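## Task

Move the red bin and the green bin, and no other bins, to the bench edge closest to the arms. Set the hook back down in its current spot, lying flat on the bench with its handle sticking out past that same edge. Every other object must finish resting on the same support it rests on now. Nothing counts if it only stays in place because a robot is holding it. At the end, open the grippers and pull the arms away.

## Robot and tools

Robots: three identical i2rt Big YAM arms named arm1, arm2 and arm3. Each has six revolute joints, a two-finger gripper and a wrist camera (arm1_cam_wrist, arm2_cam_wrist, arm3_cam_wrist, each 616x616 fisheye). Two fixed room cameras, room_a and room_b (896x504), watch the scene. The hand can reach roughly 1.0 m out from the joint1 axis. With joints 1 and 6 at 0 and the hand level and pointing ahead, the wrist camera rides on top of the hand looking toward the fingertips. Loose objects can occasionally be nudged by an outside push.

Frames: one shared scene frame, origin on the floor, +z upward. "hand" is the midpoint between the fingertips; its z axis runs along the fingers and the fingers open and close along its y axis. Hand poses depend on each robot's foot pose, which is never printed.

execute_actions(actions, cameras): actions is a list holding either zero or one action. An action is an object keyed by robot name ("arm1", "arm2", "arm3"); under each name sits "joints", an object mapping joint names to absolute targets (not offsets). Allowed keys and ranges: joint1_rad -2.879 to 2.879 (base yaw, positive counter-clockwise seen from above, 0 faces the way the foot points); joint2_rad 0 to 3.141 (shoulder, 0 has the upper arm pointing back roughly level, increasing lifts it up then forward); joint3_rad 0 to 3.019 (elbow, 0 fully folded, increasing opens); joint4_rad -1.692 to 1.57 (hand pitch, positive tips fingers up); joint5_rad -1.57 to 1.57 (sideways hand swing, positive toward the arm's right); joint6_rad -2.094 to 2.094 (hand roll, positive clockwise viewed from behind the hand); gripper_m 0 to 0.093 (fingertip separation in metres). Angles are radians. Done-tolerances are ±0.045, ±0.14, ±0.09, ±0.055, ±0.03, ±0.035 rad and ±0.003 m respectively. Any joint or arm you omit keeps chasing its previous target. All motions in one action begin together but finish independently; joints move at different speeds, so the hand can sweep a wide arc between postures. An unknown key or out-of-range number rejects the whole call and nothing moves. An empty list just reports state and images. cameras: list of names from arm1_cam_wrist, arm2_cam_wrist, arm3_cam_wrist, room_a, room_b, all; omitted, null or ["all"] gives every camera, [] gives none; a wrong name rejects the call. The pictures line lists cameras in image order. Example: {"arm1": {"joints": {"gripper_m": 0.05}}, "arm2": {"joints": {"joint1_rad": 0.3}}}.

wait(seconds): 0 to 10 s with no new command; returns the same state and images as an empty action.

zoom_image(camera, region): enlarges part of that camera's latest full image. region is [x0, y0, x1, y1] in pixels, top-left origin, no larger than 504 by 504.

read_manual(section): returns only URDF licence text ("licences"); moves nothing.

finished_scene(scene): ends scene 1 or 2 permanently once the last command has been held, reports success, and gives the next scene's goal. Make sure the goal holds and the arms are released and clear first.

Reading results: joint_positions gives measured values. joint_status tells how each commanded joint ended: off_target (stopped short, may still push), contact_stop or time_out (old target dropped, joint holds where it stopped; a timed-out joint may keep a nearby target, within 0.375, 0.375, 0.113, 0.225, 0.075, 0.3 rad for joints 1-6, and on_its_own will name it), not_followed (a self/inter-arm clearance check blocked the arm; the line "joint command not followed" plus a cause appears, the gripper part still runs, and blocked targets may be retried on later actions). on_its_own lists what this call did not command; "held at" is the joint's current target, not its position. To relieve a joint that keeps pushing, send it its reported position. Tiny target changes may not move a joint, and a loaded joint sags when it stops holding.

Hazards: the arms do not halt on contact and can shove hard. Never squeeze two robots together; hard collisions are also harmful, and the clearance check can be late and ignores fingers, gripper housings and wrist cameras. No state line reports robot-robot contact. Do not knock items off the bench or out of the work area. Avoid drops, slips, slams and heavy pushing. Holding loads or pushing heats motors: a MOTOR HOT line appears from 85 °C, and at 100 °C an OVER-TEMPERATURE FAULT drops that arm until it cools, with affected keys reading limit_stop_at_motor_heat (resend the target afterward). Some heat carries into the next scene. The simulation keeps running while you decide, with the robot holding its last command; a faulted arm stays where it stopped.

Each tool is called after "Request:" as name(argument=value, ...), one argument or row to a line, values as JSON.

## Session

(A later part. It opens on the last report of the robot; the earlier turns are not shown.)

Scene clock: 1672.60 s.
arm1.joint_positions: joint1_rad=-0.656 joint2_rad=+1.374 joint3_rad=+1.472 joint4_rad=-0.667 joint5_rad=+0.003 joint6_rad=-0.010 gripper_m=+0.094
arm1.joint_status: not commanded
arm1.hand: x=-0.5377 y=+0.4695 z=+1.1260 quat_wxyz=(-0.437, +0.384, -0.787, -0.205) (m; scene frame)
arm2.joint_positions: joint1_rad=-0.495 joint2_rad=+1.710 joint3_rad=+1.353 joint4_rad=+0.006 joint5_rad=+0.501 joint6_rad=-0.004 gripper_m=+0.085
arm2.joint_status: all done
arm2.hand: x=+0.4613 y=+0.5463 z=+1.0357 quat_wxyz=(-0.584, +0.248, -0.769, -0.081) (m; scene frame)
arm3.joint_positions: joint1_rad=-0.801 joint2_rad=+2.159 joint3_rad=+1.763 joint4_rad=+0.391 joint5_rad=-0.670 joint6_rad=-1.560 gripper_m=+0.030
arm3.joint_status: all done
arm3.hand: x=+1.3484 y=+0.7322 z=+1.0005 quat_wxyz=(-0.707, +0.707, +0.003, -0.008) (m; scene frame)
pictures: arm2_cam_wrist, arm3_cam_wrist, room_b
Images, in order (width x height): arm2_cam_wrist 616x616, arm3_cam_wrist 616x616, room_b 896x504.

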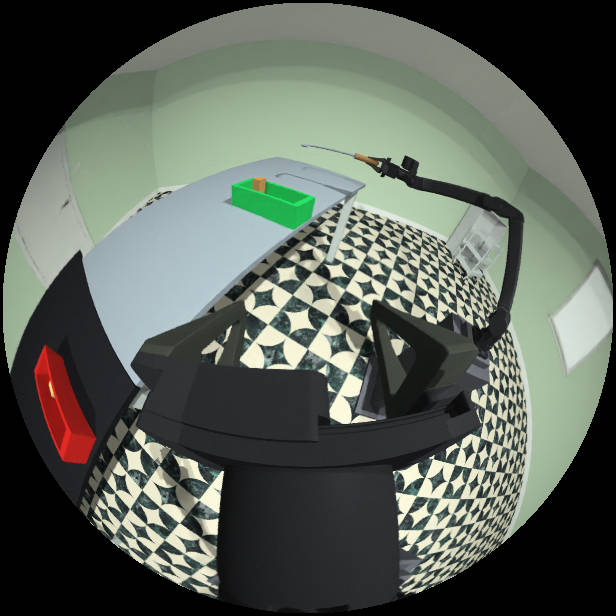

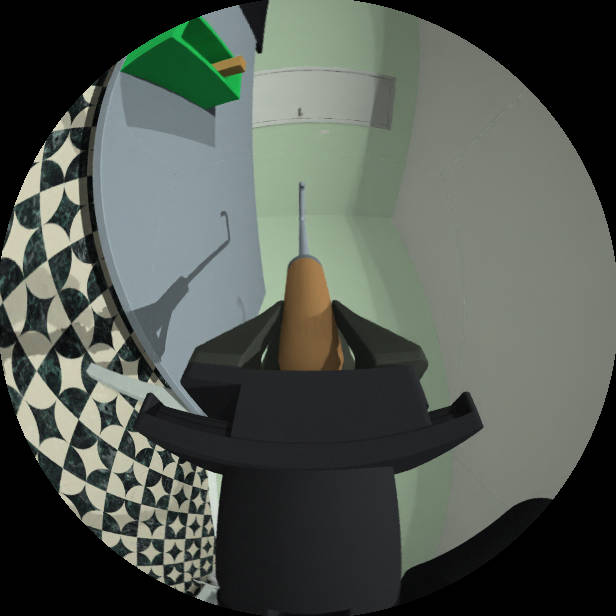

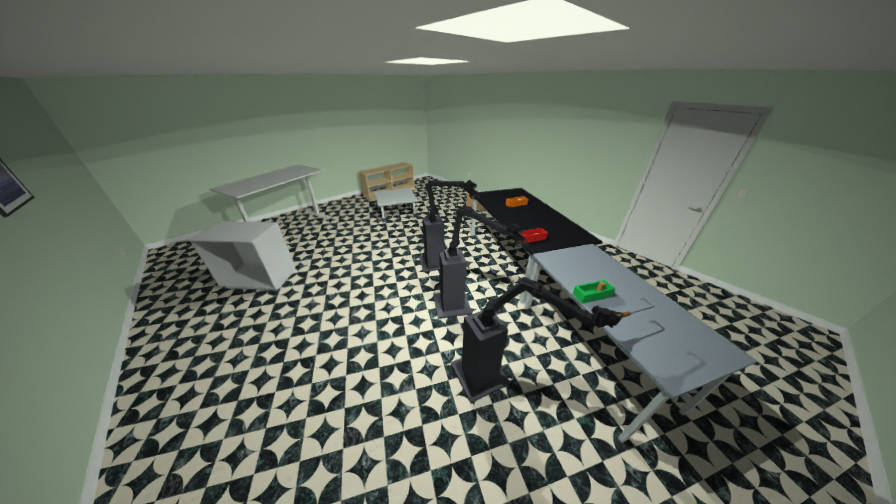

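Request:
execute_actions(
  actions=[
    {"arm3": {"joints": {"joint1_rad": -0.786, "joint2_rad": 2.44, "joint3_rad": 1.86, "joint4_rad": 0.77}}},
  ],
  cameras=["arm2_cam_wrist", "arm3_cam_wrist"],
)

Scene clock: 1678.60 s.
arm1.joint_positions: joint1_rad=-0.656 joint2_rad=+1.374 joint3_rad=+1.472 joint4_rad=-0.667 joint5_rad=+0.003 joint6_rad=-0.010 gripper_m=+0.094
arm1.joint_status: not commanded
arm1.hand: x=-0.5377 y=+0.4695 z=+1.1260 quat_wxyz=(-0.437, +0.384, -0.787, -0.205) (m; scene frame)
arm2.joint_positions: joint1_rad=-0.495 joint2_rad=+1.710 joint3_rad=+1.353 joint4_rad=+0.006 joint5_rad=+0.501 joint6_rad=-0.004 gripper_m=+0.085
arm2.joint_status: not commanded
arm2.hand: x=+0.4613 y=+0.5463 z=+1.0357 quat_wxyz=(-0.584, +0.248, -0.769, -0.081) (m; scene frame)
arm3.joint_positions: joint1_rad=-0.793 joint2_rad=+2.478 joint3_rad=+1.805 joint4_rad=+0.726 joint5_rad=-0.671 joint6_rad=-1.562 gripper_m=+0.030
arm3.joint_status: all done
arm3.hand: x=+1.3550 y=+0.7522 z=+0.8251 quat_wxyz=(-0.723, +0.690, +0.020, +0.002) (m; scene frame)
pictures: arm2_cam_wrist, arm3_cam_wrist
Images, in order (width x height): arm2_cam_wrist 616x616, arm3_cam_wrist 616x616.

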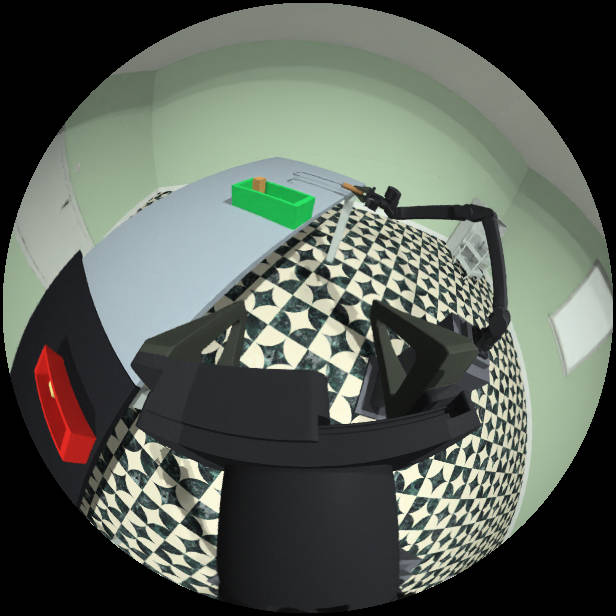

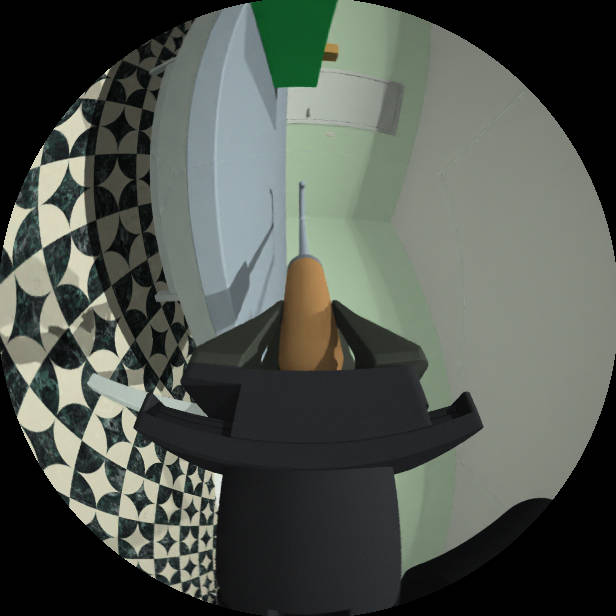

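Request:
execute_actions(
  actions=[
    {"arm3": {"joints": {"joint2_rad": 2.54}}},
  ],
  cameras=["arm2_cam_wrist", "arm3_cam_wrist"],
)

Request:
zoom_image(
  camera="arm3_cam_wrist",
  region=[200, 150, 420, 400],
)

Scene clock: 1684.80 s.
arm1.joint_positions: joint1_rad=-0.656 joint2_rad=+1.374 joint3_rad=+1.472 joint4_rad=-0.667 joint5_rad=+0.003 joint6_rad=-0.010 gripper_m=+0.094
arm1.joint_status: not commanded
arm1.hand: x=-0.5377 y=+0.4695 z=+1.1260 quat_wxyz=(-0.437, +0.384, -0.787, -0.205) (m; scene frame)
arm2.joint_positions: joint1_rad=-0.495 joint2_rad=+1.710 joint3_rad=+1.353 joint4_rad=+0.006 joint5_rad=+0.501 joint6_rad=-0.004 gripper_m=+0.085
arm2.joint_status: not commanded
arm2.hand: x=+0.4613 y=+0.5463 z=+1.0357 quat_wxyz=(-0.584, +0.248, -0.769, -0.081) (m; scene frame)
arm3.joint_positions: joint1_rad=-0.791 joint2_rad=+2.539 joint3_rad=+1.808 joint4_rad=+0.750 joint5_rad=-0.672 joint6_rad=-1.565 gripper_m=+0.030
arm3.joint_status: all done
arm3.hand: x=+1.3520 y=+0.7498 z=+0.7800 quat_wxyz=(-0.714, +0.700, +0.014, -0.005) (m; scene frame)
pictures: arm2_cam_wrist, arm3_cam_wrist
Images, in order (width x height): arm2_cam_wrist 616x616, arm3_cam_wrist 616x616.

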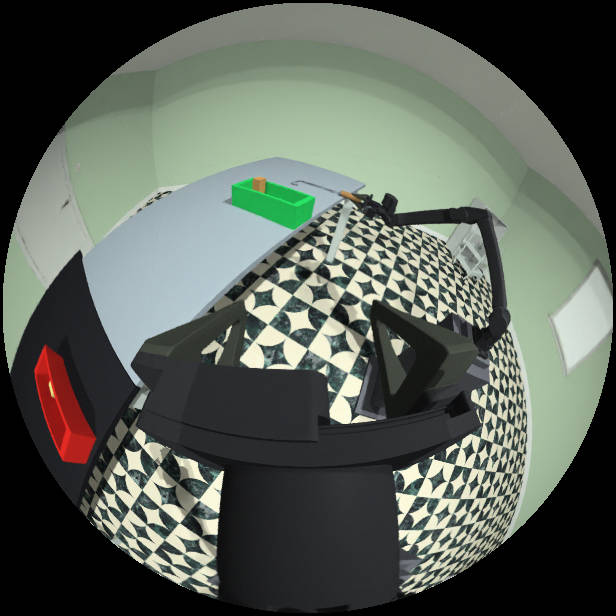

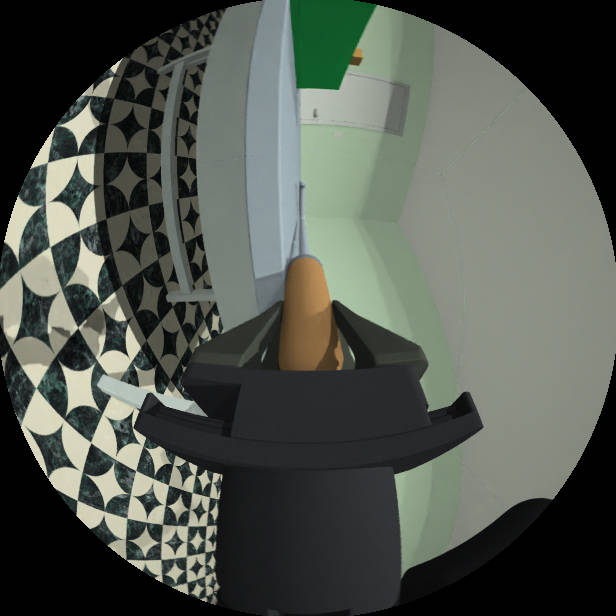

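Region (200, 150, 420, 400) of arm3_cam_wrist's 616x616 image, scaled by 2.016, with more detail than that image has; it fills the left 444 columns of this view, and the rest is white.

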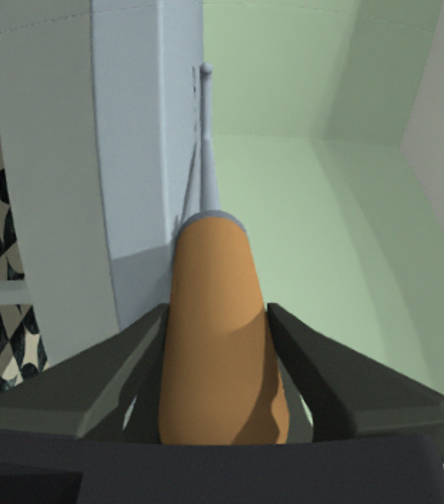

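Request:
execute_actions(
  actions=[
    {"arm3": {"joints": {"gripper_m": 0.085}}},
  ],
  cameras=["arm3_cam_wrist"],
)

Request:
execute_actions(
  actions=[
    {"arm3": {"joints": {"joint1_rad": -0.95}}},
  ],
  cameras=["arm3_cam_wrist"],
)

Request:
execute_actions(
  actions=[
    {"arm3": {"joints": {"joint2_rad": 1.6, "joint3_rad": 1.3, "joint4_rad": -0.4, "joint5_rad": -0.4, "joint6_rad": 0.0}}},
  ],
)

Scene clock: 1692.50 s.
arm1.joint_positions: joint1_rad=-0.656 joint2_rad=+1.374 joint3_rad=+1.472 joint4_rad=-0.667 joint5_rad=+0.003 joint6_rad=-0.010 gripper_m=+0.094
arm1.joint_status: not commanded
arm1.hand: x=-0.5377 y=+0.4695 z=+1.1260 quat_wxyz=(-0.437, +0.384, -0.787, -0.205) (m; scene frame)
arm2.joint_positions: joint1_rad=-0.495 joint2_rad=+1.710 joint3_rad=+1.353 joint4_rad=+0.006 joint5_rad=+0.501 joint6_rad=-0.004 gripper_m=+0.085
arm2.joint_status: not commanded
arm2.hand: x=+0.4613 y=+0.5463 z=+1.0357 quat_wxyz=(-0.584, +0.248, -0.769, -0.081) (m; scene frame)
arm3.joint_positions: joint1_rad=-0.791 joint2_rad=+2.539 joint3_rad=+1.818 joint4_rad=+0.756 joint5_rad=-0.672 joint6_rad=-1.565 gripper_m=+0.085
arm3.joint_status: all done
arm3.hand: x=+1.3535 y=+0.7518 z=+0.7863 quat_wxyz=(-0.718, +0.695, +0.018, -0.002) (m; scene frame)
pictures: arm3_cam_wrist
Images, in order (width x height): arm3_cam_wrist 616x616.

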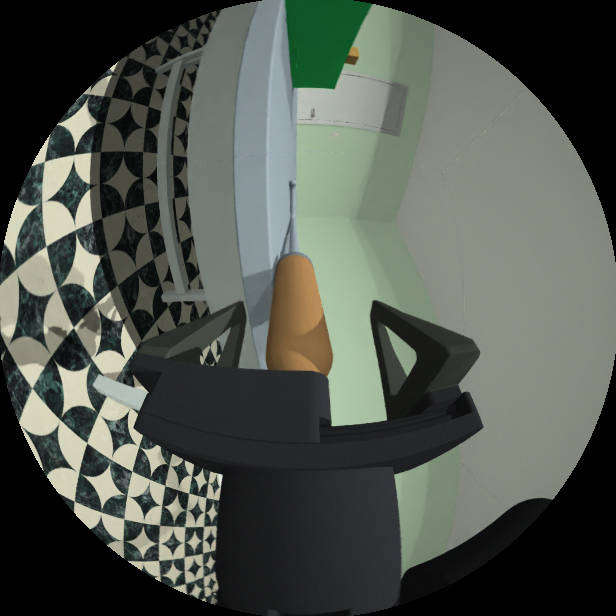

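Scene clock: 1694.07 s.
arm1.joint_positions: joint1_rad=-0.656 joint2_rad=+1.374 joint3_rad=+1.472 joint4_rad=-0.667 joint5_rad=+0.003 joint6_rad=-0.010 gripper_m=+0.094
arm1.joint_status: not commanded
arm1.hand: x=-0.5377 y=+0.4695 z=+1.1260 quat_wxyz=(-0.437, +0.384, -0.787, -0.205) (m; scene frame)
arm2.joint_positions: joint1_rad=-0.495 joint2_rad=+1.710 joint3_rad=+1.353 joint4_rad=+0.006 joint5_rad=+0.501 joint6_rad=-0.004 gripper_m=+0.085
arm2.joint_status: not commanded
arm2.hand: x=+0.4613 y=+0.5463 z=+1.0357 quat_wxyz=(-0.584, +0.248, -0.769, -0.081) (m; scene frame)
arm3.joint_positions: joint1_rad=-0.942 joint2_rad=+2.539 joint3_rad=+1.818 joint4_rad=+0.756 joint5_rad=-0.671 joint6_rad=-1.565 gripper_m=+0.085
arm3.joint_status: all done
arm3.hand: x=+1.4626 y=+0.6776 z=+0.7868 quat_wxyz=(-0.717, +0.694, -0.035, +0.052) (m; scene frame)
pictures: arm3_cam_wrist
Images, in order (width x height): arm3_cam_wrist 616x616.

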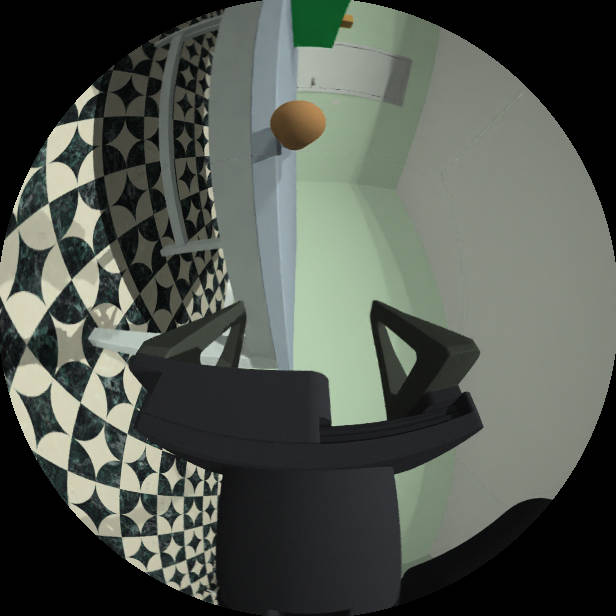

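Scene clock: 1696.23 s.
arm1.joint_positions: joint1_rad=-0.656 joint2_rad=+1.374 joint3_rad=+1.472 joint4_rad=-0.667 joint5_rad=+0.003 joint6_rad=-0.010 gripper_m=+0.094
arm1.joint_status: not commanded
arm1.hand: x=-0.5377 y=+0.4695 z=+1.1260 quat_wxyz=(-0.437, +0.384, -0.787, -0.205) (m; scene frame)
arm2.joint_positions: joint1_rad=-0.495 joint2_rad=+1.710 joint3_rad=+1.353 joint4_rad=+0.006 joint5_rad=+0.501 joint6_rad=-0.004 gripper_m=+0.085
arm2.joint_status: not commanded
arm2.hand: x=+0.4613 y=+0.5463 z=+1.0357 quat_wxyz=(-0.584, +0.248, -0.769, -0.081) (m; scene frame)
arm3.joint_positions: joint1_rad=-0.942 joint2_rad=+1.585 joint3_rad=+1.301 joint4_rad=-0.392 joint5_rad=-0.403 joint6_rad=-0.016 gripper_m=+0.085
arm3.joint_status: all done
arm3.hand: x=+1.3282 y=+0.4909 z=+0.9967 quat_wxyz=(-0.330, +0.421, -0.780, -0.325) (m; scene frame)
pictures: arm1_cam_wrist, arm2_cam_wrist, arm3_cam_wrist, room_a, room_b
Images, in order (width x height): arm1_cam_wrist 616x616, arm2_cam_wrist 616x616, arm3_cam_wrist 616x616, room_a 896x504, room_b 896x504.

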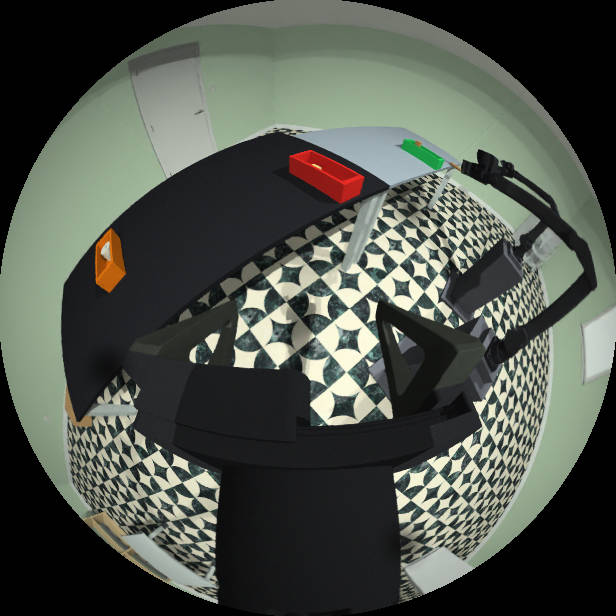

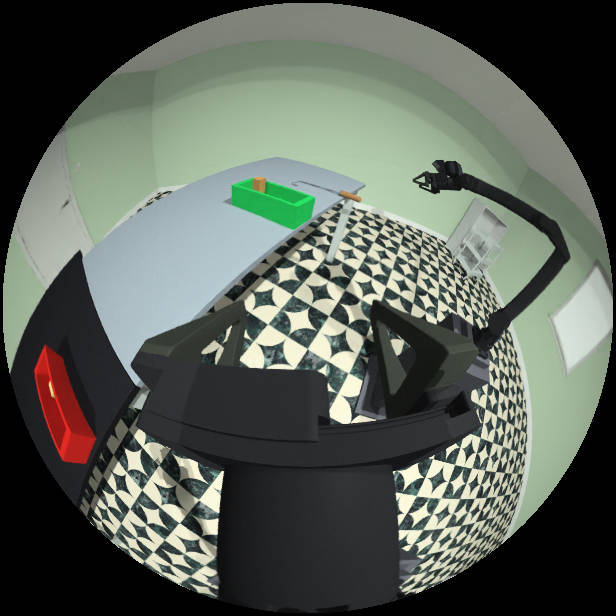

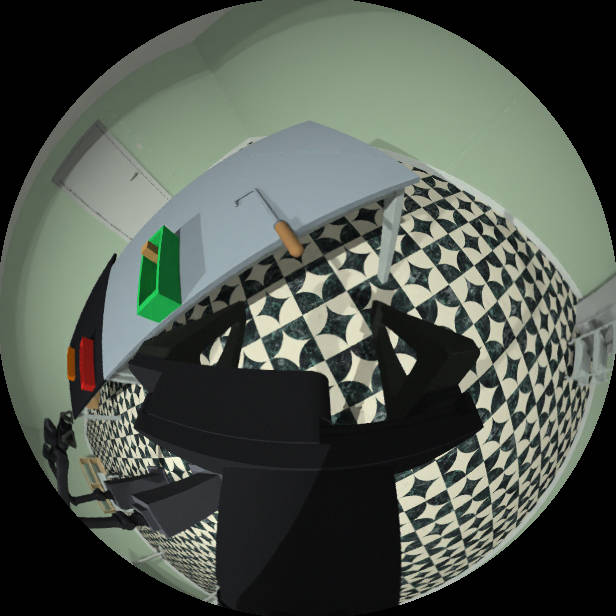

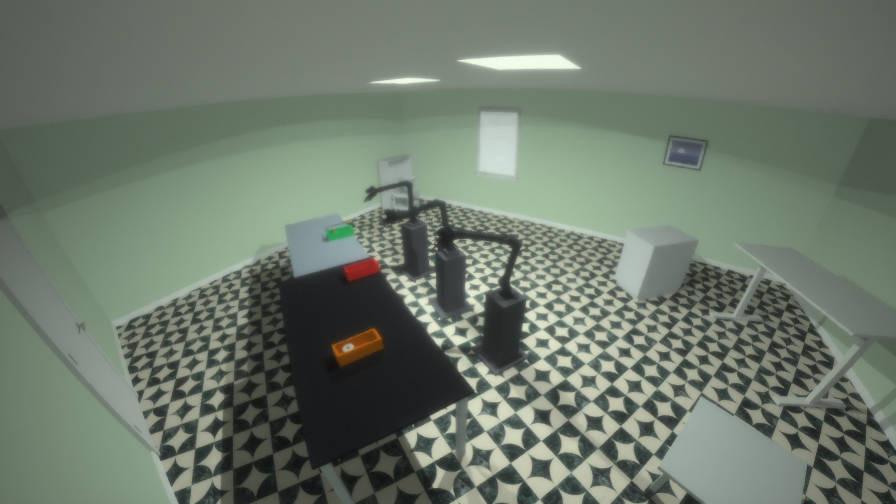

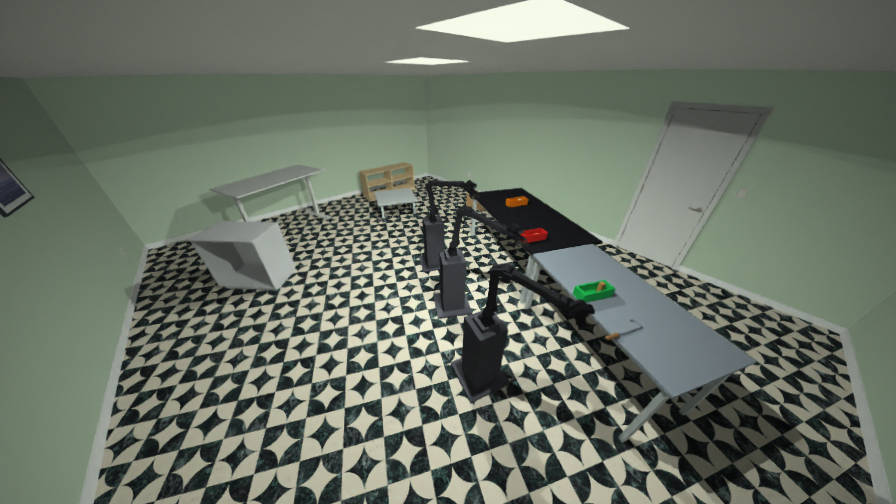

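Everything is in place and the arms are clear, so I'm finishing scene 1.

Request:
finished_scene(
  scene=1,
)

The scene is finished: the task was done.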